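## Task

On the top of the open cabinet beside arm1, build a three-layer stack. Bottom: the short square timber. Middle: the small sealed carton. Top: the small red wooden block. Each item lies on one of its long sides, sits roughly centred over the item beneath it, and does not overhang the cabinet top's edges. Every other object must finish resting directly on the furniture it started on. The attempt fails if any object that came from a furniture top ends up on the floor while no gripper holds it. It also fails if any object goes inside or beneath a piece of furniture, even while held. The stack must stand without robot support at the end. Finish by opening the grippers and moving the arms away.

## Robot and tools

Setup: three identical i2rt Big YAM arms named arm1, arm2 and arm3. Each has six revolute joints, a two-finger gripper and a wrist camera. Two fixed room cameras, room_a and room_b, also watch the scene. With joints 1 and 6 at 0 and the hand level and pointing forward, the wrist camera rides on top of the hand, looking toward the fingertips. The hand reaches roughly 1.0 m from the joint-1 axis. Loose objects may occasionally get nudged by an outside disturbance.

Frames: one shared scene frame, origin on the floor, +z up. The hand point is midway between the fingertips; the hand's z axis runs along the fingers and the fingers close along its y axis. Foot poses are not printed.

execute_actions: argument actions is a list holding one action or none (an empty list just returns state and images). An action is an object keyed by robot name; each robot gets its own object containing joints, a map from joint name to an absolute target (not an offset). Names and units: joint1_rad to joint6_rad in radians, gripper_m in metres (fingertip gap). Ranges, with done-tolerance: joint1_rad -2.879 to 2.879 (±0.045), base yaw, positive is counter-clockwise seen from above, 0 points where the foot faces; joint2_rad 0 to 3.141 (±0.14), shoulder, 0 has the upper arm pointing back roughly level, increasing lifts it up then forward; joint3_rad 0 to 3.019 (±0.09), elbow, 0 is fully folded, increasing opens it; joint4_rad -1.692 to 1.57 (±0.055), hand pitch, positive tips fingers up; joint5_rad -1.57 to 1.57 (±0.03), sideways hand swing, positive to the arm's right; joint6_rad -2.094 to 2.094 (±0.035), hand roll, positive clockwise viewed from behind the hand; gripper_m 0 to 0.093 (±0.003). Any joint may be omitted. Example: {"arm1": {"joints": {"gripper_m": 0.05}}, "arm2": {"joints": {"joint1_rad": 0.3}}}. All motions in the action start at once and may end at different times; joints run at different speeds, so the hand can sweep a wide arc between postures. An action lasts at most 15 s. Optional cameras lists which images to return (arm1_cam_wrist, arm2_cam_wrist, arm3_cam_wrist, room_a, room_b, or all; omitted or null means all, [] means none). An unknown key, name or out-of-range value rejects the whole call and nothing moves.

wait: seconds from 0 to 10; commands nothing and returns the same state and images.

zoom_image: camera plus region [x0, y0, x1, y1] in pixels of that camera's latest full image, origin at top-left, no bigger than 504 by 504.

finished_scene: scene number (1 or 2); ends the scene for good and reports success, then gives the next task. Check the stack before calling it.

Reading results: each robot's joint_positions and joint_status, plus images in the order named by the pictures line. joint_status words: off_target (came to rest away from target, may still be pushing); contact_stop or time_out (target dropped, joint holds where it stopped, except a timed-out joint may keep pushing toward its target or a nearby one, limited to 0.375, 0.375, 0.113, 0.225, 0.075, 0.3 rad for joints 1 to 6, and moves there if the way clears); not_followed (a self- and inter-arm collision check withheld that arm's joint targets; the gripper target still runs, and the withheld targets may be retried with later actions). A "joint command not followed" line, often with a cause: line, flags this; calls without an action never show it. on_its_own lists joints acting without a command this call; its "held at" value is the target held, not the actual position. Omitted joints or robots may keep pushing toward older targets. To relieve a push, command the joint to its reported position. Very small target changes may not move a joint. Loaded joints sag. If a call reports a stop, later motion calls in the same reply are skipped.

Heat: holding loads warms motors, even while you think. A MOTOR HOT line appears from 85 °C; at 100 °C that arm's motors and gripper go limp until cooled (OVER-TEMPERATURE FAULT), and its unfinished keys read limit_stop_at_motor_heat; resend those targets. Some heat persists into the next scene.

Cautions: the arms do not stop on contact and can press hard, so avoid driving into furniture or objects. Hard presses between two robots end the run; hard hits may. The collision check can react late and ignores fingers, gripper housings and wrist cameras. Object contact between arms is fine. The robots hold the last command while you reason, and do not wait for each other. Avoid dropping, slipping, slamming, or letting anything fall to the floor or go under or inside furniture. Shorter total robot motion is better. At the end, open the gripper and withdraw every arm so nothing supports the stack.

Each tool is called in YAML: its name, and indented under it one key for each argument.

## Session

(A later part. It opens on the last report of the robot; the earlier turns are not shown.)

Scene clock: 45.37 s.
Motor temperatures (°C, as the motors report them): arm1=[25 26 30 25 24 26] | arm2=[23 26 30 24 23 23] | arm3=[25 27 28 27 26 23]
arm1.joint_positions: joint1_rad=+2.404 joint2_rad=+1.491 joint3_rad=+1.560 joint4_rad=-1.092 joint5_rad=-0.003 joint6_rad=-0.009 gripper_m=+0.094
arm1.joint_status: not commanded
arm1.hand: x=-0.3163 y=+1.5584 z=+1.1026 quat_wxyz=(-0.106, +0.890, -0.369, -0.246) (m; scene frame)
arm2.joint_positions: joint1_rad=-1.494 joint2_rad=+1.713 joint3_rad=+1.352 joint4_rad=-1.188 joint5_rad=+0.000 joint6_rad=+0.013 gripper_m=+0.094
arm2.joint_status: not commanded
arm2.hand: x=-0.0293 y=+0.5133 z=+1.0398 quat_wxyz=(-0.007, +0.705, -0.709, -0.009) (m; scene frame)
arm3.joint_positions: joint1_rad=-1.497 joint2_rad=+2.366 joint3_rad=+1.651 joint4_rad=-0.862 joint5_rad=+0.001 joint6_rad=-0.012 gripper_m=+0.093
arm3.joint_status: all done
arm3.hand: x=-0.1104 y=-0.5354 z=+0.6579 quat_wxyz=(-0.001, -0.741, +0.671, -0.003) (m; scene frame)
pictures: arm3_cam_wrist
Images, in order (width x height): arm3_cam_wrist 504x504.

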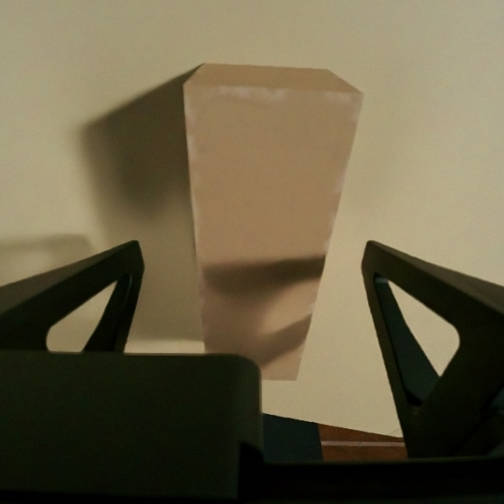

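execute_actions:
  actions:
    - {"arm3":{"joints":{"joint2_rad":1.761,"joint4_rad":-1.25}},"arm2":{"joints":{"joint1_rad":0.3,"joint2_rad":1.5,"joint6_rad":-0.19}}}
  cameras: []

execute_actions:
  actions:
    - {"arm3":{"joints":{"joint1_rad":1.1,"joint3_rad":1.411,"joint4_rad":-1.22,"joint6_rad":-0.9}},"arm2":{"joints":{"joint1_rad":1.49}}}
  cameras: ["arm2_cam_wrist","arm3_cam_wrist"]

Scene clock: 48.67 s.
Motor temperatures (°C, as the motors report them): arm1=[25 26 30 25 24 26] | arm2=[23 26 30 24 23 23] | arm3=[25 28 28 27 26 23]
arm1.joint_positions: joint1_rad=+2.404 joint2_rad=+1.491 joint3_rad=+1.560 joint4_rad=-1.092 joint5_rad=-0.003 joint6_rad=-0.009 gripper_m=+0.094
arm1.joint_status: not commanded
arm1.hand: x=-0.3163 y=+1.5584 z=+1.1026 quat_wxyz=(-0.106, +0.890, -0.369, -0.246) (m; scene frame)
arm2.joint_positions: joint1_rad=+0.307 joint2_rad=+1.516 joint3_rad=+1.352 joint4_rad=-1.188 joint5_rad=+0.000 joint6_rad=-0.176 gripper_m=+0.094
arm2.joint_status: all done
arm2.hand: x=-0.5116 y=-0.1084 z=+1.1359 quat_wxyz=(+0.002, +0.973, +0.203, -0.111) (m; scene frame)
arm3.joint_positions: joint1_rad=-1.497 joint2_rad=+1.759 joint3_rad=+1.660 joint4_rad=-1.240 joint5_rad=+0.001 joint6_rad=-0.012 gripper_m=+0.093
arm3.joint_status: all done
arm3.hand: x=-0.1083 y=-0.5661 z=+1.0197 quat_wxyz=(+0.079, -0.736, +0.667, +0.084) (m; scene frame)
pictures: none
No camera images: the call's "cameras" was empty. Leave "cameras" out to get every camera's image.

Scene clock: 51.00 s.
Motor temperatures (°C, as the motors report them): arm1=[25 26 31 25 24 26] | arm2=[23 26 30 24 23 23] | arm3=[25 28 27 27 26 23]
arm1.joint_positions: joint1_rad=+2.404 joint2_rad=+1.491 joint3_rad=+1.560 joint4_rad=-1.092 joint5_rad=-0.003 joint6_rad=-0.009 gripper_m=+0.094
arm1.joint_status: not commanded
arm1.hand: x=-0.3163 y=+1.5584 z=+1.1026 quat_wxyz=(-0.106, +0.890, -0.369, -0.246) (m; scene frame)
arm2.joint_positions: joint1_rad=+1.495 joint2_rad=+1.516 joint3_rad=+1.352 joint4_rad=-1.188 joint5_rad=+0.000 joint6_rad=-0.177 gripper_m=+0.094
arm2.joint_status: all done
arm2.hand: x=-0.0997 y=-0.4859 z=+1.1340 quat_wxyz=(+0.062, +0.692, +0.713, -0.089) (m; scene frame)
arm3.joint_positions: joint1_rad=+1.108 joint2_rad=+1.763 joint3_rad=+1.411 joint4_rad=-1.220 joint5_rad=-0.001 joint6_rad=-0.887 gripper_m=+0.093
arm3.joint_status: all done
arm3.hand: x=-0.2830 y=-1.6273 z=+0.9189 quat_wxyz=(-0.001, -0.537, -0.844, -0.001) (m; scene frame)
pictures: arm2_cam_wrist, arm3_cam_wrist
Images, in order (width x height): arm2_cam_wrist 504x504, arm3_cam_wrist 504x504.

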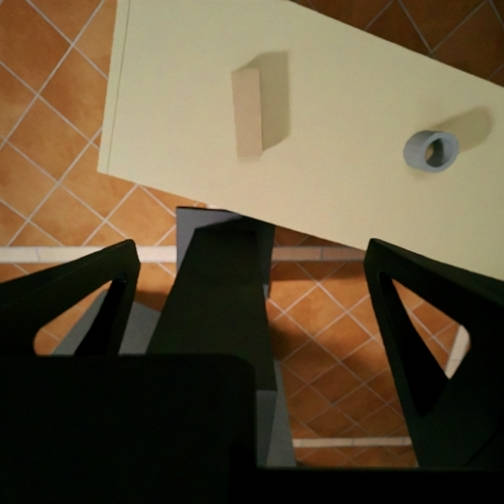

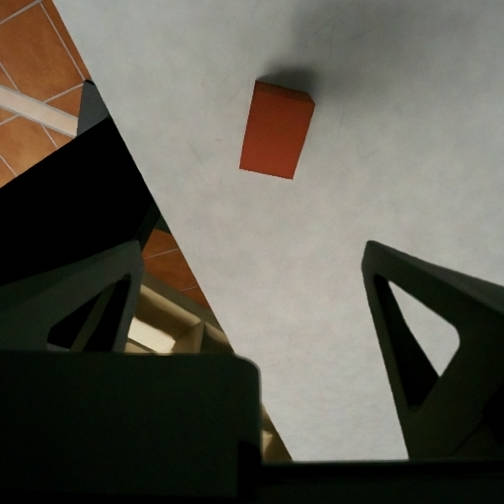

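execute_actions:
  actions:
    - {"arm3":{"joints":{"joint1_rad":1.13,"joint2_rad":1.90,"joint4_rad":-1.066,"joint6_rad":-0.68}},"arm2":{"joints":{"joint2_rad":2.25,"joint3_rad":1.342,"joint4_rad":-0.645}}}
  cameras: ["arm2_cam_wrist","arm3_cam_wrist"]

Scene clock: 53.70 s.
Motor temperatures (°C, as the motors report them): arm1=[25 26 31 25 24 26] | arm2=[23 26 30 24 23 23] | arm3=[25 28 27 27 26 23]
arm1.joint_positions: joint1_rad=+2.404 joint2_rad=+1.491 joint3_rad=+1.560 joint4_rad=-1.092 joint5_rad=-0.003 joint6_rad=-0.009 gripper_m=+0.094
arm1.joint_status: not commanded
arm1.hand: x=-0.3163 y=+1.5584 z=+1.1026 quat_wxyz=(-0.106, +0.890, -0.369, -0.246) (m; scene frame)
arm2.joint_positions: joint1_rad=+1.495 joint2_rad=+2.264 joint3_rad=+1.334 joint4_rad=-0.658 joint5_rad=+0.000 joint6_rad=-0.177 gripper_m=+0.094
arm2.joint_status: all done
arm2.hand: x=-0.1072 y=-0.5264 z=+0.7502 quat_wxyz=(-0.006, +0.696, +0.718, +0.006) (m; scene frame)
arm3.joint_positions: joint1_rad=+1.121 joint2_rad=+1.906 joint3_rad=+1.403 joint4_rad=-1.076 joint5_rad=-0.001 joint6_rad=-0.694 gripper_m=+0.093
arm3.joint_status: all done
arm3.hand: x=-0.2870 y=-1.6520 z=+0.8429 quat_wxyz=(+0.000, -0.610, -0.792, -0.004) (m; scene frame)
pictures: arm2_cam_wrist, arm3_cam_wrist
Images, in order (width x height): arm2_cam_wrist 504x504, arm3_cam_wrist 504x504.

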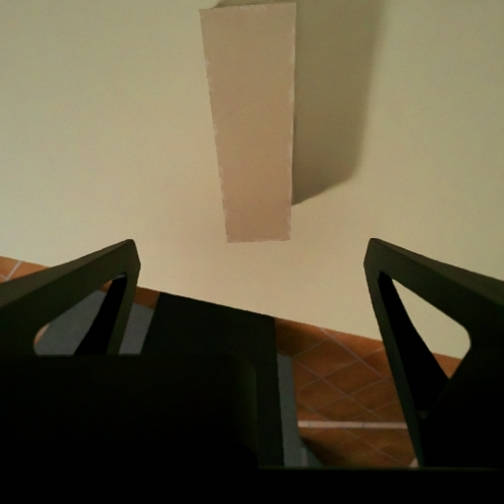

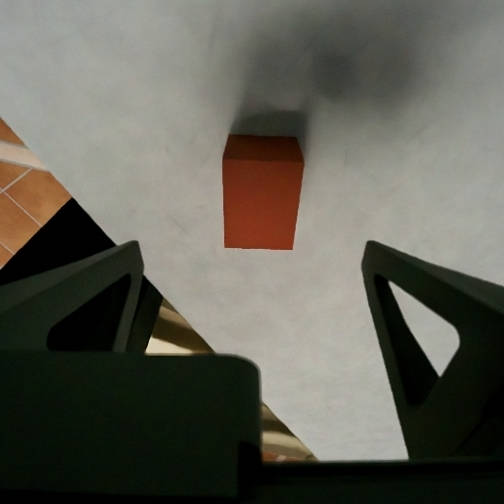

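execute_actions:
  actions:
    - {"arm3":{"joints":{"joint2_rad":2.005,"joint3_rad":1.338,"joint4_rad":-0.885}},"arm2":{"joints":{"joint3_rad":1.50,"joint4_rad":-0.6,"joint6_rad":-0.23}}}
  cameras: ["arm3_cam_wrist"]

execute_actions:
  actions:
    - {"arm2":{"joints":{"joint2_rad":2.505,"joint4_rad":-0.535}}}
  cameras: ["arm2_cam_wrist"]

Scene clock: 56.07 s.
Motor temperatures (°C, as the motors report them): arm1=[25 26 31 25 24 26] | arm2=[23 27 30 24 23 23] | arm3=[25 28 27 27 26 23]
arm1.joint_positions: joint1_rad=+2.404 joint2_rad=+1.491 joint3_rad=+1.560 joint4_rad=-1.092 joint5_rad=-0.003 joint6_rad=-0.009 gripper_m=+0.094
arm1.joint_status: not commanded
arm1.hand: x=-0.3163 y=+1.5584 z=+1.1026 quat_wxyz=(-0.106, +0.890, -0.369, -0.246) (m; scene frame)
arm2.joint_positions: joint1_rad=+1.495 joint2_rad=+2.253 joint3_rad=+1.470 joint4_rad=-0.608 joint5_rad=+0.000 joint6_rad=-0.214 gripper_m=+0.094
arm2.joint_status: all done
arm2.hand: x=-0.1199 y=-0.6132 z=+0.7943 quat_wxyz=(+0.050, +0.680, +0.728, -0.075) (m; scene frame)
arm3.joint_positions: joint1_rad=+1.121 joint2_rad=+2.007 joint3_rad=+1.332 joint4_rad=-0.895 joint5_rad=-0.001 joint6_rad=-0.694 gripper_m=+0.093
arm3.joint_status: all done
arm3.hand: x=-0.2862 y=-1.6506 z=+0.7673 quat_wxyz=(-0.001, -0.611, -0.792, +0.000) (m; scene frame)
pictures: arm3_cam_wrist
Images, in order (width x height): arm3_cam_wrist 504x504.

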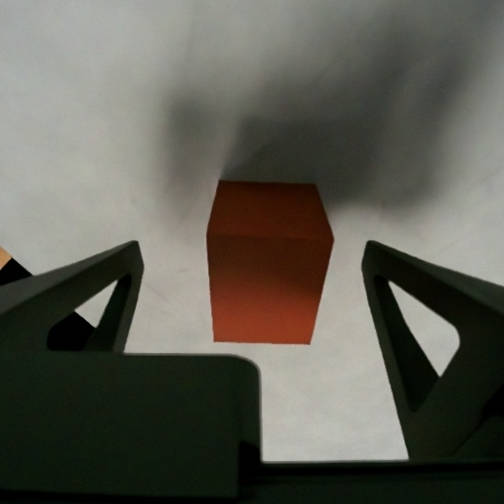

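Scene clock: 57.40 s.
Motor temperatures (°C, as the motors report them): arm1=[25 26 31 25 24 26] | arm2=[23 27 30 24 23 23] | arm3=[25 28 27 27 26 23]
arm1.joint_positions: joint1_rad=+2.404 joint2_rad=+1.491 joint3_rad=+1.560 joint4_rad=-1.092 joint5_rad=-0.003 joint6_rad=-0.009 gripper_m=+0.094
arm1.joint_status: not commanded
arm1.hand: x=-0.3163 y=+1.5584 z=+1.1026 quat_wxyz=(-0.106, +0.890, -0.369, -0.246) (m; scene frame)
arm2.joint_positions: joint1_rad=+1.495 joint2_rad=+2.513 joint3_rad=+1.482 joint4_rad=-0.542 joint5_rad=+0.000 joint6_rad=-0.214 gripper_m=+0.094
arm2.joint_status: all done
arm2.hand: x=-0.1110 y=-0.5495 z=+0.6486 quat_wxyz=(-0.002, +0.683, +0.731, +0.000) (m; scene frame)
arm3.joint_positions: joint1_rad=+1.121 joint2_rad=+2.007 joint3_rad=+1.332 joint4_rad=-0.895 joint5_rad=-0.001 joint6_rad=-0.694 gripper_m=+0.093
arm3.joint_status: not commanded
arm3.hand: x=-0.2862 y=-1.6506 z=+0.7673 quat_wxyz=(-0.001, -0.611, -0.792, +0.000) (m; scene frame)
pictures: arm2_cam_wrist
Images, in order (width x height): arm2_cam_wrist 504x504.

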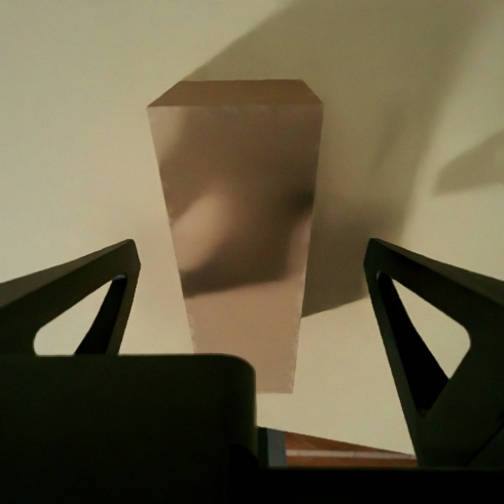

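execute_actions:
  actions:
    - {"arm2":{"joints":{"gripper_m":0}},"arm3":{"joints":{"gripper_m":0}}}
  cameras: ["arm2_cam_wrist","arm3_cam_wrist"]

Scene clock: 58.87 s.
Motor temperatures (°C, as the motors report them): arm1=[25 26 31 25 24 26] | arm2=[23 27 30 24 23 23] | arm3=[25 28 27 27 26 23]
arm1.joint_positions: joint1_rad=+2.404 joint2_rad=+1.491 joint3_rad=+1.560 joint4_rad=-1.092 joint5_rad=-0.003 joint6_rad=-0.009 gripper_m=+0.094
arm1.joint_status: not commanded
arm1.hand: x=-0.3163 y=+1.5584 z=+1.1026 quat_wxyz=(-0.106, +0.890, -0.369, -0.246) (m; scene frame)
arm2.joint_positions: joint1_rad=+1.495 joint2_rad=+2.513 joint3_rad=+1.482 joint4_rad=-0.542 joint5_rad=+0.000 joint6_rad=-0.215 gripper_m=+0.045
arm2.joint_status: gripper_m off_target (ended at +0.045, target +0.000)
arm2.hand: x=-0.1110 y=-0.5495 z=+0.6486 quat_wxyz=(-0.002, +0.683, +0.731, +0.000) (m; scene frame)
arm3.joint_positions: joint1_rad=+1.121 joint2_rad=+2.007 joint3_rad=+1.332 joint4_rad=-0.894 joint5_rad=+0.000 joint6_rad=-0.693 gripper_m=+0.044
arm3.joint_status: gripper_m off_target (ended at +0.044, target +0.000)
arm3.hand: x=-0.2863 y=-1.6507 z=+0.7673 quat_wxyz=(-0.001, -0.611, -0.792, +0.000) (m; scene frame)
pictures: arm2_cam_wrist, arm3_cam_wrist
Images, in order (width x height): arm2_cam_wrist 504x504, arm3_cam_wrist 504x504.

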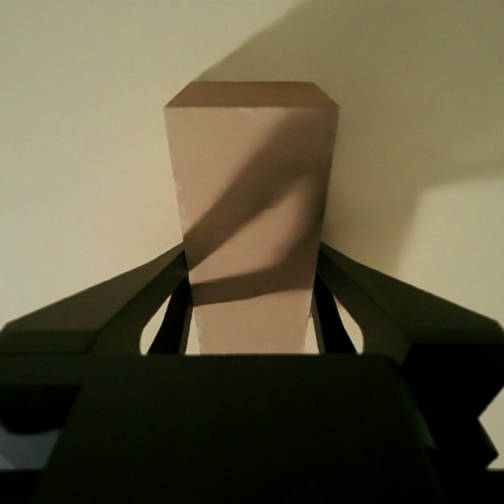

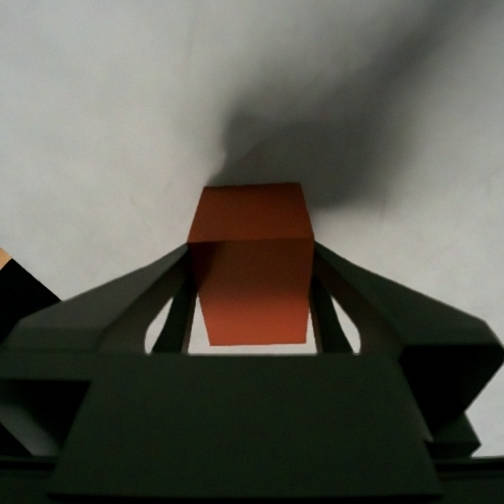

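execute_actions:
  actions:
    - {"arm2":{"joints":{"joint2_rad":1.87,"joint4_rad":-1.164}},"arm3":{"joints":{"joint2_rad":1.65,"joint4_rad":-1.25}}}
  cameras: []

execute_actions:
  actions:
    - {"arm2":{"joints":{"joint1_rad":-1.49,"joint3_rad":1.86,"joint4_rad":-1.45,"joint6_rad":0}},"arm3":{"joints":{"joint1_rad":-1.5,"joint3_rad":1.625,"joint4_rad":-1.45,"joint6_rad":0}}}
  cameras: ["room_a","room_b"]

execute_actions:
  actions:
    - {"arm2":{"joints":{"joint2_rad":2.21,"joint4_rad":-1.2}},"arm3":{"joints":{"joint2_rad":2.235,"joint4_rad":-0.942}}}
  cameras: ["arm2_cam_wrist","arm3_cam_wrist","room_a"]

Scene clock: 62.60 s.
Motor temperatures (°C, as the motors report them): arm1=[25 26 31 25 24 26] | arm2=[23 28 29 24 23 23] | arm3=[25 28 27 27 26 23]
arm1.joint_positions: joint1_rad=+2.404 joint2_rad=+1.491 joint3_rad=+1.560 joint4_rad=-1.092 joint5_rad=-0.003 joint6_rad=-0.009 gripper_m=+0.094
arm1.joint_status: not commanded
arm1.hand: x=-0.3163 y=+1.5584 z=+1.1026 quat_wxyz=(-0.106, +0.890, -0.369, -0.246) (m; scene frame)
arm2.joint_positions: joint1_rad=+1.495 joint2_rad=+1.889 joint3_rad=+1.482 joint4_rad=-1.153 joint5_rad=+0.000 joint6_rad=-0.215 gripper_m=+0.045
arm2.joint_status: all done
arm2.hand: x=-0.1089 y=-0.5442 z=+0.9955 quat_wxyz=(+0.001, +0.683, +0.731, -0.005) (m; scene frame)
arm3.joint_positions: joint1_rad=+1.121 joint2_rad=+1.645 joint3_rad=+1.327 joint4_rad=-1.240 joint5_rad=+0.000 joint6_rad=-0.693 gripper_m=+0.044
arm3.joint_status: all done
arm3.hand: x=-0.2619 y=-1.5978 z=+0.9451 quat_wxyz=(-0.002, -0.611, -0.792, +0.006) (m; scene frame)
pictures: none
No camera images: the call's "cameras" was empty. Leave "cameras" out to get every camera's image.

Scene clock: 65.37 s.
Motor temperatures (°C, as the motors report them): arm1=[25 26 32 25 24 26] | arm2=[23 28 31 24 23 23] | arm3=[25 28 28 27 26 23]
arm1.joint_positions: joint1_rad=+2.404 joint2_rad=+1.491 joint3_rad=+1.560 joint4_rad=-1.092 joint5_rad=-0.003 joint6_rad=-0.009 gripper_m=+0.094
arm1.joint_status: not commanded
arm1.hand: x=-0.3163 y=+1.5584 z=+1.1026 quat_wxyz=(-0.106, +0.890, -0.369, -0.246) (m; scene frame)
arm2.joint_positions: joint1_rad=-1.496 joint2_rad=+1.899 joint3_rad=+1.820 joint4_rad=-1.438 joint5_rad=+0.003 joint6_rad=-0.013 gripper_m=+0.045
arm2.joint_status: all done
arm2.hand: x=-0.0277 y=+0.6098 z=+1.1163 quat_wxyz=(-0.019, +0.713, -0.701, -0.020) (m; scene frame)
arm3.joint_positions: joint1_rad=-1.508 joint2_rad=+1.655 joint3_rad=+1.602 joint4_rad=-1.440 joint5_rad=+0.002 joint6_rad=-0.012 gripper_m=+0.044
arm3.joint_status: all done
arm3.hand: x=-0.0960 y=-0.6396 z=+1.0435 quat_wxyz=(+0.027, -0.737, +0.675, +0.027) (m; scene frame)
pictures: room_a, room_b
Images, in order (width x height): room_a 504x504, room_b 504x504.

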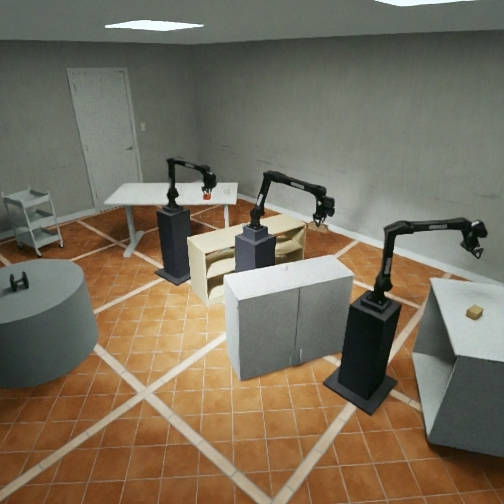

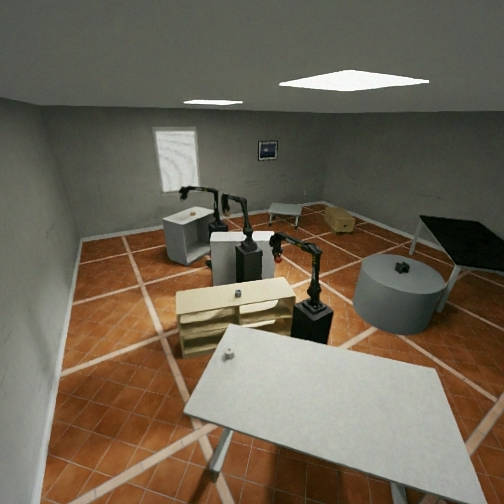

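Scene clock: 66.93 s.
Motor temperatures (°C, as the motors report them): arm1=[25 26 32 25 24 26] | arm2=[23 28 31 24 23 23] | arm3=[25 28 28 27 26 23]
arm1.joint_positions: joint1_rad=+2.404 joint2_rad=+1.491 joint3_rad=+1.560 joint4_rad=-1.092 joint5_rad=-0.003 joint6_rad=-0.009 gripper_m=+0.094
arm1.joint_status: not commanded
arm1.hand: x=-0.3163 y=+1.5584 z=+1.1026 quat_wxyz=(-0.106, +0.890, -0.369, -0.246) (m; scene frame)
arm2.joint_positions: joint1_rad=-1.496 joint2_rad=+2.222 joint3_rad=+1.825 joint4_rad=-1.211 joint5_rad=+0.003 joint6_rad=-0.013 gripper_m=+0.045
arm2.joint_status: all done
arm2.hand: x=-0.0286 y=+0.6565 z=+0.9221 quat_wxyz=(+0.013, +0.713, -0.701, +0.012) (m; scene frame)
arm3.joint_positions: joint1_rad=-1.508 joint2_rad=+2.240 joint3_rad=+1.600 joint4_rad=-0.951 joint5_rad=+0.002 joint6_rad=-0.012 gripper_m=+0.044
arm3.joint_status: all done
arm3.hand: x=-0.1023 y=-0.5503 z=+0.7183 quat_wxyz=(-0.006, -0.737, +0.675, -0.009) (m; scene frame)
pictures: arm2_cam_wrist, arm3_cam_wrist, room_a
Images, in order (width x height): arm2_cam_wrist 504x504, arm3_cam_wrist 504x504, room_a 504x504.

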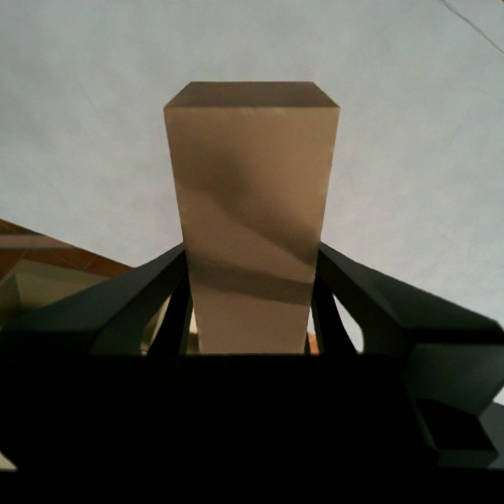

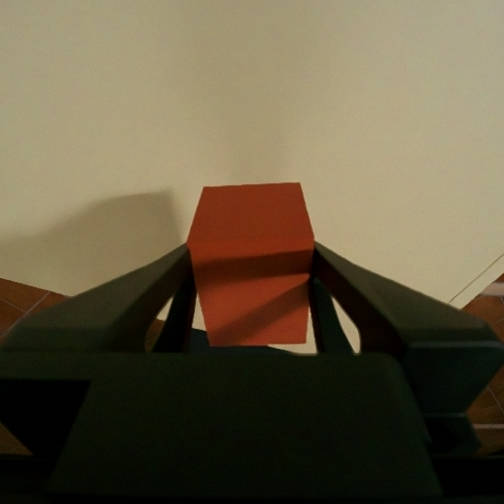

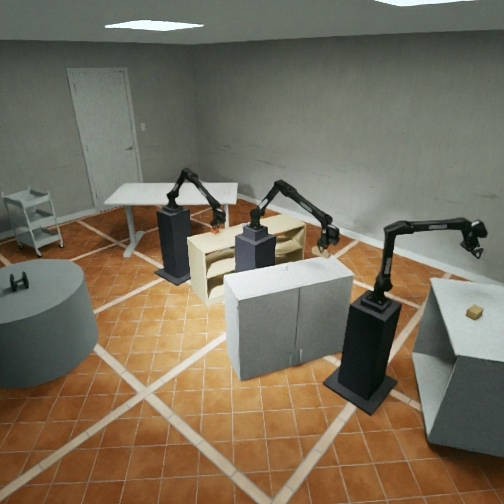

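execute_actions:
  actions:
    - {"arm2":{"joints":{"joint2_rad":2.325,"joint4_rad":-1.05}},"arm3":{"joints":{"joint2_rad":2.333,"joint4_rad":-0.82}}}
  cameras: ["arm2_cam_wrist","arm3_cam_wrist","room_a"]

Scene clock: 69.23 s.
Motor temperatures (°C, as the motors report them): arm1=[25 26 32 25 24 26] | arm2=[23 29 31 24 23 23] | arm3=[25 29 28 27 26 23]
arm1.joint_positions: joint1_rad=+2.404 joint2_rad=+1.491 joint3_rad=+1.560 joint4_rad=-1.092 joint5_rad=-0.003 joint6_rad=-0.009 gripper_m=+0.094
arm1.joint_status: not commanded
arm1.hand: x=-0.3163 y=+1.5584 z=+1.1026 quat_wxyz=(-0.106, +0.890, -0.369, -0.246) (m; scene frame)
arm2.joint_positions: joint1_rad=-1.496 joint2_rad=+2.356 joint3_rad=+1.825 joint4_rad=-1.063 joint5_rad=+0.003 joint6_rad=-0.013 gripper_m=+0.045
arm2.joint_status: all done
arm2.hand: x=-0.0290 y=+0.6691 z=+0.8356 quat_wxyz=(+0.008, +0.713, -0.701, +0.008) (m; scene frame)
arm3.joint_positions: joint1_rad=-1.508 joint2_rad=+2.333 joint3_rad=+1.600 joint4_rad=-0.829 joint5_rad=+0.002 joint6_rad=-0.012 gripper_m=+0.044
arm3.joint_status: all done
arm3.hand: x=-0.1028 y=-0.5433 z=+0.6628 quat_wxyz=(+0.004, -0.737, +0.675, +0.002) (m; scene frame)
pictures: arm2_cam_wrist, arm3_cam_wrist, room_a
Images, in order (width x height): arm2_cam_wrist 504x504, arm3_cam_wrist 504x504, room_a 504x504.

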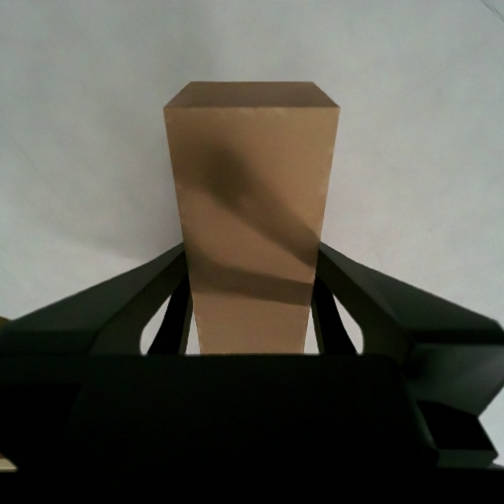

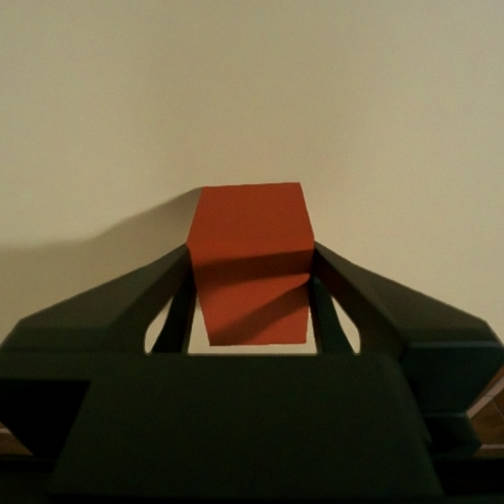

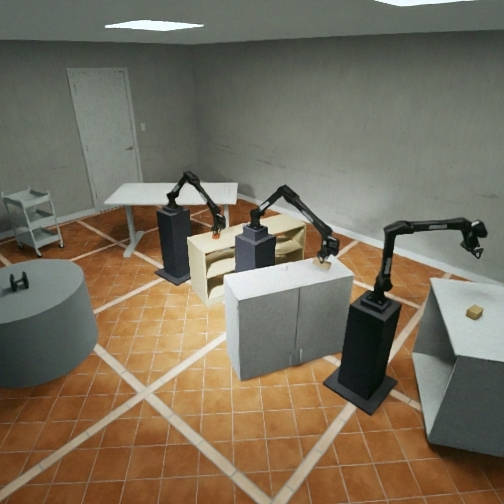

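execute_actions:
  actions:
    - {"arm2":{"joints":{"joint2_rad":2.36}},"arm3":{"joints":{"joint2_rad":2.355}}}
  cameras: ["arm2_cam_wrist","arm3_cam_wrist"]

Scene clock: 70.50 s.
Motor temperatures (°C, as the motors report them): arm1=[25 26 32 25 24 26] | arm2=[23 29 31 24 23 23] | arm3=[25 29 28 27 26 23]
arm1.joint_positions: joint1_rad=+2.404 joint2_rad=+1.491 joint3_rad=+1.560 joint4_rad=-1.092 joint5_rad=-0.003 joint6_rad=-0.009 gripper_m=+0.094
arm1.joint_status: not commanded
arm1.hand: x=-0.3163 y=+1.5584 z=+1.1026 quat_wxyz=(-0.106, +0.890, -0.369, -0.246) (m; scene frame)
arm2.joint_positions: joint1_rad=-1.496 joint2_rad=+2.364 joint3_rad=+1.825 joint4_rad=-1.063 joint5_rad=+0.003 joint6_rad=-0.013 gripper_m=+0.045
arm2.joint_status: all done
arm2.hand: x=-0.0290 y=+0.6674 z=+0.8307 quat_wxyz=(+0.011, +0.713, -0.701, +0.010) (m; scene frame)
arm3.joint_positions: joint1_rad=-1.508 joint2_rad=+2.333 joint3_rad=+1.600 joint4_rad=-0.829 joint5_rad=+0.002 joint6_rad=-0.012 gripper_m=+0.044
arm3.joint_status: all done
arm3.hand: x=-0.1028 y=-0.5433 z=+0.6628 quat_wxyz=(+0.004, -0.737, +0.675, +0.002) (m; scene frame)
pictures: arm2_cam_wrist, arm3_cam_wrist
Images, in order (width x height): arm2_cam_wrist 504x504, arm3_cam_wrist 504x504.

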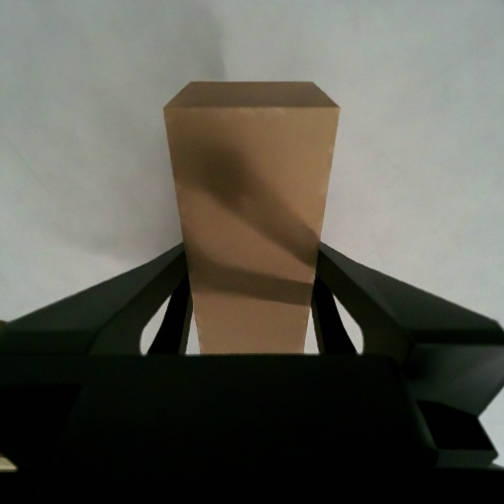

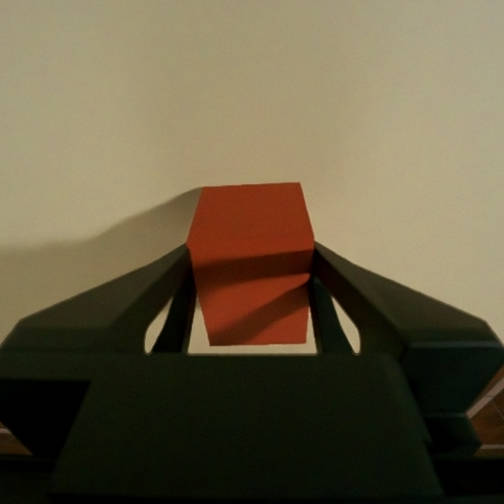

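execute_actions:
  actions:
    - {"arm2":{"joints":{"joint2_rad":2.39}},"arm3":{"joints":{"joint2_rad":2.375}}}
  cameras: ["arm2_cam_wrist","arm3_cam_wrist"]

Scene clock: 71.47 s.
Motor temperatures (°C, as the motors report them): arm1=[25 26 32 25 24 26] | arm2=[23 29 31 24 23 23] | arm3=[25 29 28 27 26 23]
arm1.joint_positions: joint1_rad=+2.404 joint2_rad=+1.491 joint3_rad=+1.560 joint4_rad=-1.092 joint5_rad=-0.003 joint6_rad=-0.009 gripper_m=+0.094
arm1.joint_status: not commanded
arm1.hand: x=-0.3163 y=+1.5584 z=+1.1026 quat_wxyz=(-0.106, +0.890, -0.369, -0.246) (m; scene frame)
arm2.joint_positions: joint1_rad=-1.496 joint2_rad=+2.403 joint3_rad=+1.825 joint4_rad=-1.061 joint5_rad=+0.003 joint6_rad=-0.013 gripper_m=+0.045
arm2.joint_status: all done
arm2.hand: x=-0.0290 y=+0.6587 z=+0.8060 quat_wxyz=(+0.024, +0.713, -0.700, +0.023) (m; scene frame)
arm3.joint_positions: joint1_rad=-1.508 joint2_rad=+2.340 joint3_rad=+1.602 joint4_rad=-0.828 joint5_rad=+0.002 joint6_rad=-0.012 gripper_m=+0.044
arm3.joint_status: all done
arm3.hand: x=-0.1027 y=-0.5440 z=+0.6593 quat_wxyz=(+0.003, -0.737, +0.676, +0.001) (m; scene frame)
pictures: arm2_cam_wrist, arm3_cam_wrist
Images, in order (width x height): arm2_cam_wrist 504x504, arm3_cam_wrist 504x504.

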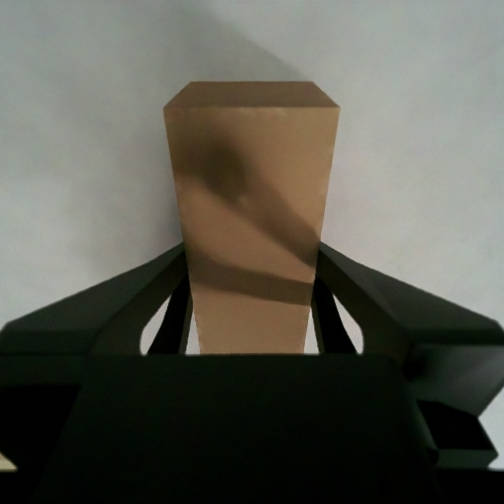

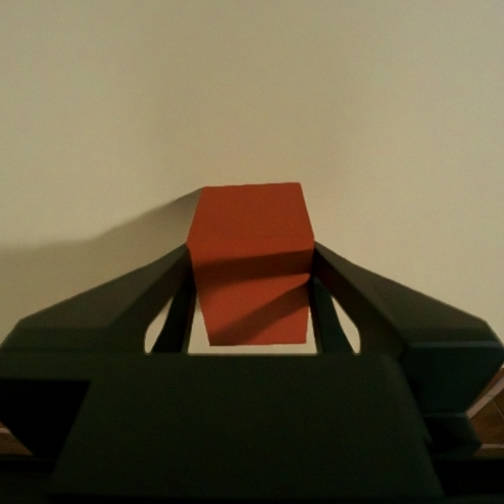

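execute_actions:
  actions:
    - {"arm2":{"joints":{"joint2_rad":2.42,"joint4_rad":-0.98}},"arm3":{"joints":{"joint2_rad":2.34,"gripper_m":0.093}}}
  cameras: ["arm2_cam_wrist","arm3_cam_wrist","room_a"]

Scene clock: 72.50 s.
Motor temperatures (°C, as the motors report them): arm1=[25 26 32 25 24 26] | arm2=[23 29 31 24 23 23] | arm3=[25 29 28 27 26 23]
arm1.joint_positions: joint1_rad=+2.404 joint2_rad=+1.491 joint3_rad=+1.560 joint4_rad=-1.092 joint5_rad=-0.003 joint6_rad=-0.009 gripper_m=+0.094
arm1.joint_status: not commanded
arm1.hand: x=-0.3163 y=+1.5584 z=+1.1026 quat_wxyz=(-0.106, +0.890, -0.369, -0.246) (m; scene frame)
arm2.joint_positions: joint1_rad=-1.496 joint2_rad=+2.409 joint3_rad=+1.825 joint4_rad=-0.994 joint5_rad=+0.003 joint6_rad=-0.013 gripper_m=+0.045
arm2.joint_status: all done
arm2.hand: x=-0.0291 y=+0.6737 z=+0.8015 quat_wxyz=(+0.002, +0.713, -0.701, +0.002) (m; scene frame)
arm3.joint_positions: joint1_rad=-1.508 joint2_rad=+2.340 joint3_rad=+1.602 joint4_rad=-0.828 joint5_rad=+0.002 joint6_rad=-0.012 gripper_m=+0.093
arm3.joint_status: all done
arm3.hand: x=-0.1027 y=-0.5440 z=+0.6593 quat_wxyz=(+0.003, -0.737, +0.676, +0.001) (m; scene frame)
pictures: arm2_cam_wrist, arm3_cam_wrist, room_a
Images, in order (width x height): arm2_cam_wrist 504x504, arm3_cam_wrist 504x504, room_a 504x504.

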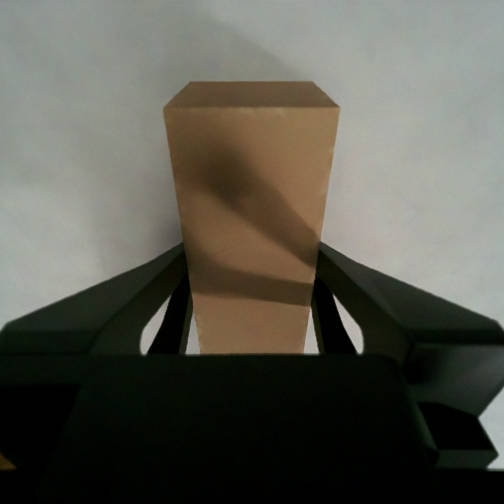

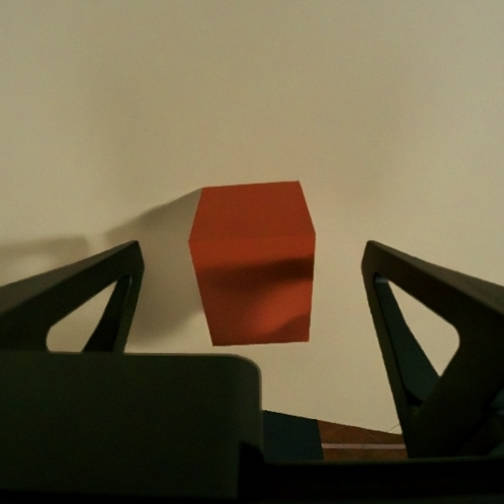

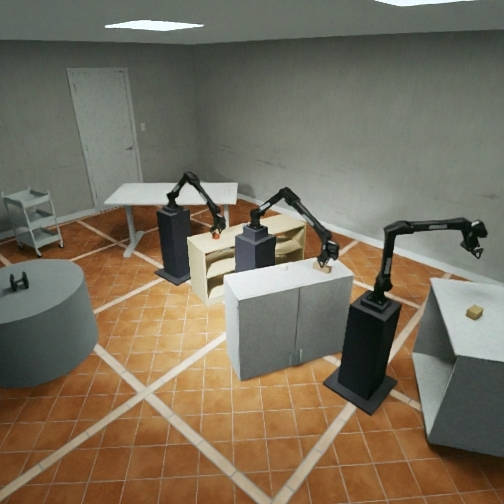

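execute_actions:
  actions:
    - {"arm2":{"joints":{"joint2_rad":2.405,"gripper_m":0.093}},"arm3":{"joints":{"joint2_rad":1.7,"joint4_rad":-1.4}},"arm1":{"joints":{"joint1_rad":1.0,"joint4_rad":-1.5}}}
  cameras: ["arm2_cam_wrist","arm1_cam_wrist"]

Scene clock: 74.80 s.
Motor temperatures (°C, as the motors report them): arm1=[25 26 32 25 24 26] | arm2=[23 29 32 24 23 23] | arm3=[25 29 28 27 26 23]
arm1.joint_positions: joint1_rad=+0.997 joint2_rad=+1.499 joint3_rad=+1.560 joint4_rad=-1.492 joint5_rad=+0.000 joint6_rad=-0.007 gripper_m=+0.094
arm1.joint_status: all done
arm1.hand: x=+0.3647 y=+1.5371 z=+1.0712 quat_wxyz=(-0.066, +0.454, -0.888, -0.029) (m; scene frame)
arm2.joint_positions: joint1_rad=-1.496 joint2_rad=+2.409 joint3_rad=+1.825 joint4_rad=-0.994 joint5_rad=+0.003 joint6_rad=-0.013 gripper_m=+0.093
arm2.joint_status: all done
arm2.hand: x=-0.0291 y=+0.6737 z=+0.8015 quat_wxyz=(+0.002, +0.713, -0.701, +0.002) (m; scene frame)
arm3.joint_positions: joint1_rad=-1.508 joint2_rad=+1.697 joint3_rad=+1.620 joint4_rad=-1.391 joint5_rad=+0.002 joint6_rad=-0.012 gripper_m=+0.093
arm3.joint_status: all done
arm3.hand: x=-0.0976 y=-0.6184 z=+1.0302 quat_wxyz=(+0.036, -0.736, +0.675, +0.036) (m; scene frame)
pictures: arm1_cam_wrist, arm2_cam_wrist
Images, in order (width x height): arm1_cam_wrist 504x504, arm2_cam_wrist 504x504.

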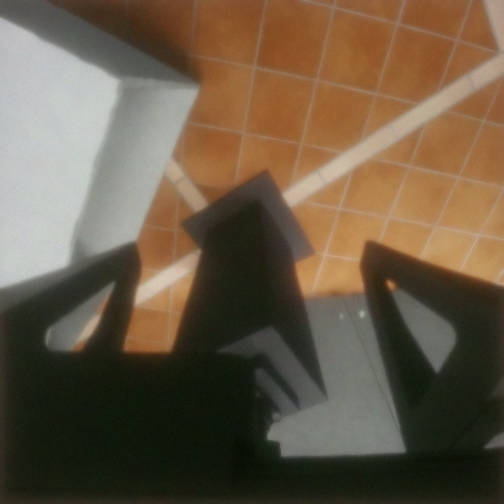

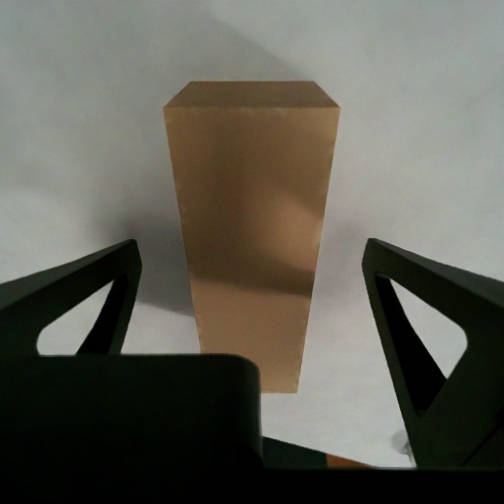

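execute_actions:
  actions:
    - {"arm2":{"joints":{"joint2_rad":1.9,"joint4_rad":-1.4}},"arm3":{"joints":{"joint1_rad":0.3}},"arm1":{"joints":{"joint1_rad":-0.6,"joint2_rad":1.677,"joint3_rad":1.413,"joint4_rad":-1.307,"joint6_rad":-0.22}}}
  cameras: []

execute_actions:
  actions:
    - {"arm2":{"joints":{"joint1_rad":1.51,"joint3_rad":1.40,"joint4_rad":-1.07,"joint6_rad":-0.22}},"arm1":{"joints":{"joint1_rad":-1.726}}}
  cameras: ["arm1_cam_wrist","arm2_cam_wrist"]

Scene clock: 77.70 s.
Motor temperatures (°C, as the motors report them): arm1=[25 26 32 25 24 26] | arm2=[23 30 32 24 23 23] | arm3=[25 29 28 27 26 23]
arm1.joint_positions: joint1_rad=-0.606 joint2_rad=+1.704 joint3_rad=+1.402 joint4_rad=-1.307 joint5_rad=+0.000 joint6_rad=-0.211 gripper_m=+0.094
arm1.joint_status: all done
arm1.hand: x=+0.4720 y=+0.8465 z=+0.9173 quat_wxyz=(+0.013, -0.225, -0.974, -0.009) (m; scene frame)
arm2.joint_positions: joint1_rad=-1.496 joint2_rad=+1.916 joint3_rad=+1.843 joint4_rad=-1.388 joint5_rad=+0.003 joint6_rad=-0.013 gripper_m=+0.093
arm2.joint_status: all done
arm2.hand: x=-0.0278 y=+0.6296 z=+1.1165 quat_wxyz=(-0.039, +0.712, -0.700, -0.039) (m; scene frame)
arm3.joint_positions: joint1_rad=+0.309 joint2_rad=+1.697 joint3_rad=+1.620 joint4_rad=-1.391 joint5_rad=-0.001 joint6_rad=-0.011 gripper_m=+0.093
arm3.joint_status: all done
arm3.hand: x=-0.5724 y=-1.3314 z=+1.0300 quat_wxyz=(-0.009, -0.985, -0.166, +0.050) (m; scene frame)
pictures: none
No camera images: the call's "cameras" was empty. Leave "cameras" out to get every camera's image.

Scene clock: 80.37 s.
Motor temperatures (°C, as the motors report them): arm1=[25 26 32 25 24 26] | arm2=[23 30 31 24 23 23] | arm3=[25 29 28 27 26 23]
arm1.joint_positions: joint1_rad=-1.730 joint2_rad=+1.704 joint3_rad=+1.402 joint4_rad=-1.307 joint5_rad=+0.000 joint6_rad=-0.213 gripper_m=+0.094
arm1.joint_status: all done
arm1.hand: x=-0.0246 y=+0.6691 z=+0.9131 quat_wxyz=(+0.007, -0.709, -0.705, -0.019) (m; scene frame)
arm2.joint_positions: joint1_rad=+1.519 joint2_rad=+1.918 joint3_rad=+1.414 joint4_rad=-1.072 joint5_rad=+0.000 joint6_rad=-0.206 gripper_m=+0.093
arm2.joint_status: all done
arm2.hand: x=-0.0943 y=-0.5354 z=+0.9568 quat_wxyz=(-0.004, +0.677, +0.736, +0.002) (m; scene frame)
arm3.joint_positions: joint1_rad=+0.309 joint2_rad=+1.697 joint3_rad=+1.620 joint4_rad=-1.391 joint5_rad=-0.001 joint6_rad=-0.011 gripper_m=+0.093
arm3.joint_status: not commanded
arm3.hand: x=-0.5724 y=-1.3314 z=+1.0300 quat_wxyz=(-0.009, -0.985, -0.166, +0.050) (m; scene frame)
pictures: arm1_cam_wrist, arm2_cam_wrist
Images, in order (width x height): arm1_cam_wrist 504x504, arm2_cam_wrist 504x504.

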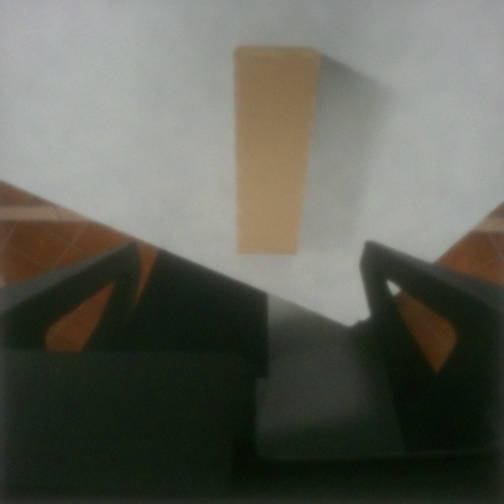

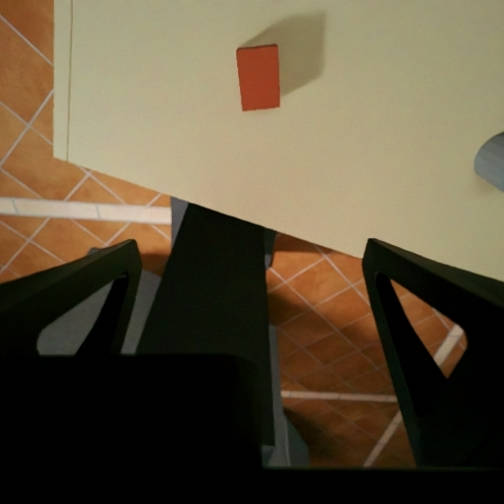

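execute_actions:
  actions:
    - {"arm2":{"joints":{"joint2_rad":2.285,"joint3_rad":1.535,"joint4_rad":-0.80}},"arm1":{"joints":{"joint1_rad":-1.76,"joint3_rad":1.263,"joint4_rad":-1.13,"joint6_rad":-0.24}}}
  cameras: ["arm1_cam_wrist","arm2_cam_wrist"]

Scene clock: 83.90 s.
Motor temperatures (°C, as the motors report them): arm1=[25 26 31 25 24 26] | arm2=[23 30 31 24 23 23] | arm3=[25 29 28 27 26 23]
arm1.joint_positions: joint1_rad=-1.753 joint2_rad=+1.691 joint3_rad=+1.259 joint4_rad=-1.140 joint5_rad=+0.000 joint6_rad=-0.231 gripper_m=+0.094
arm1.joint_status: all done
arm1.hand: x=-0.0322 y=+0.6851 z=+0.8678 quat_wxyz=(-0.002, -0.711, -0.703, -0.004) (m; scene frame)
arm2.joint_positions: joint1_rad=+1.519 joint2_rad=+2.294 joint3_rad=+1.513 joint4_rad=-0.814 joint5_rad=+0.000 joint6_rad=-0.206 gripper_m=+0.093
arm2.joint_status: all done
arm2.hand: x=-0.1000 y=-0.5762 z=+0.7784 quat_wxyz=(-0.009, +0.677, +0.736, +0.009) (m; scene frame)
arm3.joint_positions: joint1_rad=+0.309 joint2_rad=+1.697 joint3_rad=+1.620 joint4_rad=-1.391 joint5_rad=-0.001 joint6_rad=-0.011 gripper_m=+0.093
arm3.joint_status: not commanded
arm3.hand: x=-0.5724 y=-1.3314 z=+1.0300 quat_wxyz=(-0.009, -0.985, -0.166, +0.050) (m; scene frame)
pictures: arm1_cam_wrist, arm2_cam_wrist
Images, in order (width x height): arm1_cam_wrist 504x504, arm2_cam_wrist 504x504.

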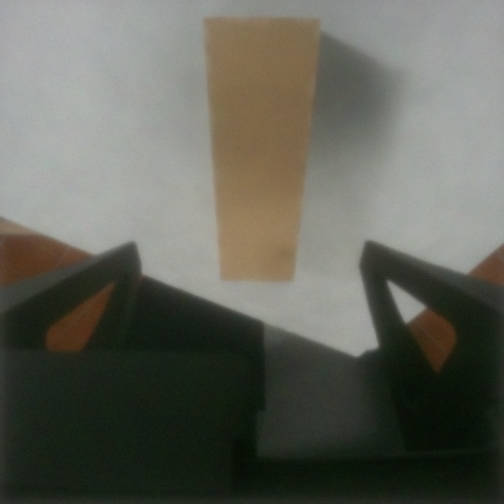

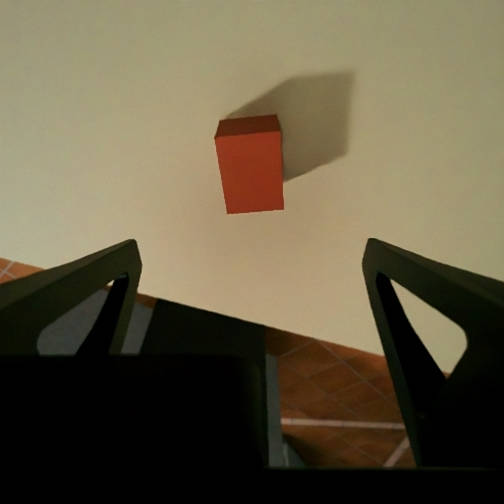

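execute_actions:
  actions:
    - {"arm2":{"joints":{"joint2_rad":2.52,"joint3_rad":1.575,"joint4_rad":-0.595,"joint6_rad":-0.29}},"arm1":{"joints":{"joint2_rad":1.825,"joint4_rad":-0.99}}}
  cameras: ["arm1_cam_wrist","arm2_cam_wrist"]

Scene clock: 86.10 s.
Motor temperatures (°C, as the motors report them): arm1=[25 27 31 25 24 26] | arm2=[23 30 31 24 23 23] | arm3=[25 29 28 27 26 23]
arm1.joint_positions: joint1_rad=-1.753 joint2_rad=+1.836 joint3_rad=+1.259 joint4_rad=-0.999 joint5_rad=+0.000 joint6_rad=-0.231 gripper_m=+0.094
arm1.joint_status: all done
arm1.hand: x=-0.0374 y=+0.6616 z=+0.7991 quat_wxyz=(-0.001, -0.711, -0.703, -0.005) (m; scene frame)
arm2.joint_positions: joint1_rad=+1.519 joint2_rad=+2.531 joint3_rad=+1.557 joint4_rad=-0.607 joint5_rad=+0.000 joint6_rad=-0.274 gripper_m=+0.093
arm2.joint_status: all done
arm2.hand: x=-0.0997 y=-0.5700 z=+0.6536 quat_wxyz=(-0.005, +0.651, +0.759, +0.004) (m; scene frame)
arm3.joint_positions: joint1_rad=+0.309 joint2_rad=+1.697 joint3_rad=+1.620 joint4_rad=-1.391 joint5_rad=-0.001 joint6_rad=-0.011 gripper_m=+0.093
arm3.joint_status: not commanded
arm3.hand: x=-0.5724 y=-1.3314 z=+1.0300 quat_wxyz=(-0.009, -0.985, -0.166, +0.050) (m; scene frame)
pictures: arm1_cam_wrist, arm2_cam_wrist
Images, in order (width x height): arm1_cam_wrist 504x504, arm2_cam_wrist 504x504.

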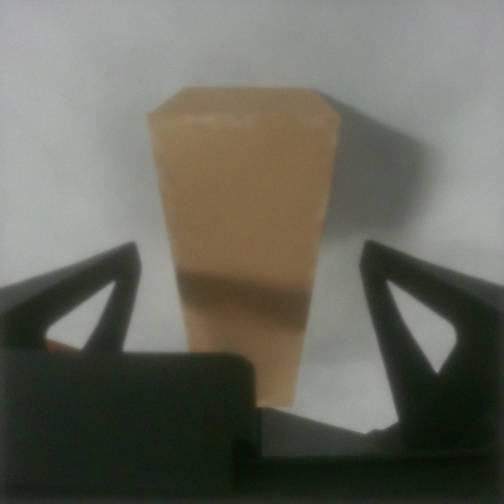

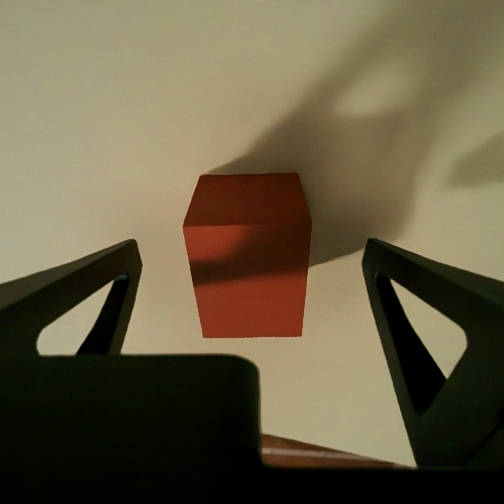

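Both well placed. Close.

execute_actions:
  actions:
    - {"arm2":{"joints":{"gripper_m":0}},"arm1":{"joints":{"gripper_m":0}}}
  cameras: ["arm1_cam_wrist","arm2_cam_wrist"]

Scene clock: 87.00 s.
Motor temperatures (°C, as the motors report them): arm1=[25 27 31 25 24 26] | arm2=[23 30 31 24 23 23] | arm3=[25 29 28 27 26 23]
arm1.joint_positions: joint1_rad=-1.753 joint2_rad=+1.836 joint3_rad=+1.259 joint4_rad=-0.998 joint5_rad=+0.000 joint6_rad=-0.232 gripper_m=+0.045
arm1.joint_status: gripper_m off_target (ended at +0.045, target +0.000)
arm1.hand: x=-0.0374 y=+0.6614 z=+0.7991 quat_wxyz=(-0.002, -0.710, -0.704, -0.005) (m; scene frame)
arm2.joint_positions: joint1_rad=+1.519 joint2_rad=+2.531 joint3_rad=+1.557 joint4_rad=-0.607 joint5_rad=+0.000 joint6_rad=-0.275 gripper_m=+0.044
arm2.joint_status: gripper_m off_target (ended at +0.044, target +0.000)
arm2.hand: x=-0.0997 y=-0.5701 z=+0.6536 quat_wxyz=(-0.005, +0.651, +0.759, +0.004) (m; scene frame)
arm3.joint_positions: joint1_rad=+0.309 joint2_rad=+1.697 joint3_rad=+1.620 joint4_rad=-1.391 joint5_rad=-0.001 joint6_rad=-0.011 gripper_m=+0.093
arm3.joint_status: not commanded
arm3.hand: x=-0.5724 y=-1.3314 z=+1.0300 quat_wxyz=(-0.009, -0.985, -0.166, +0.050) (m; scene frame)
pictures: arm1_cam_wrist, arm2_cam_wrist
Images, in order (width x height): arm1_cam_wrist 504x504, arm2_cam_wrist 504x504.

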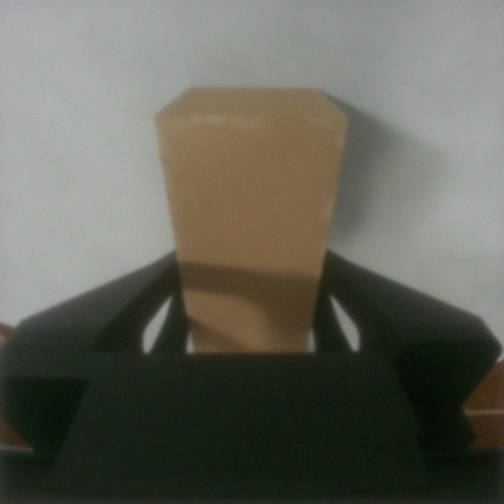

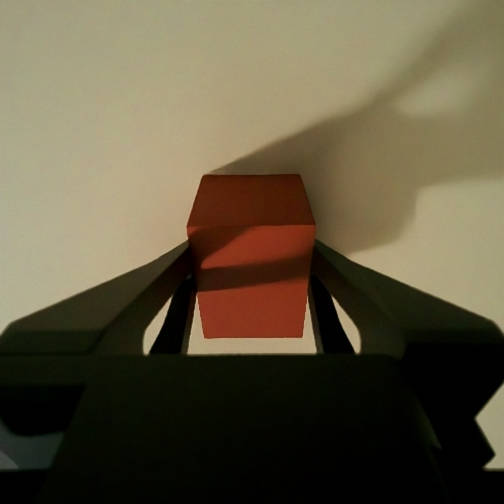

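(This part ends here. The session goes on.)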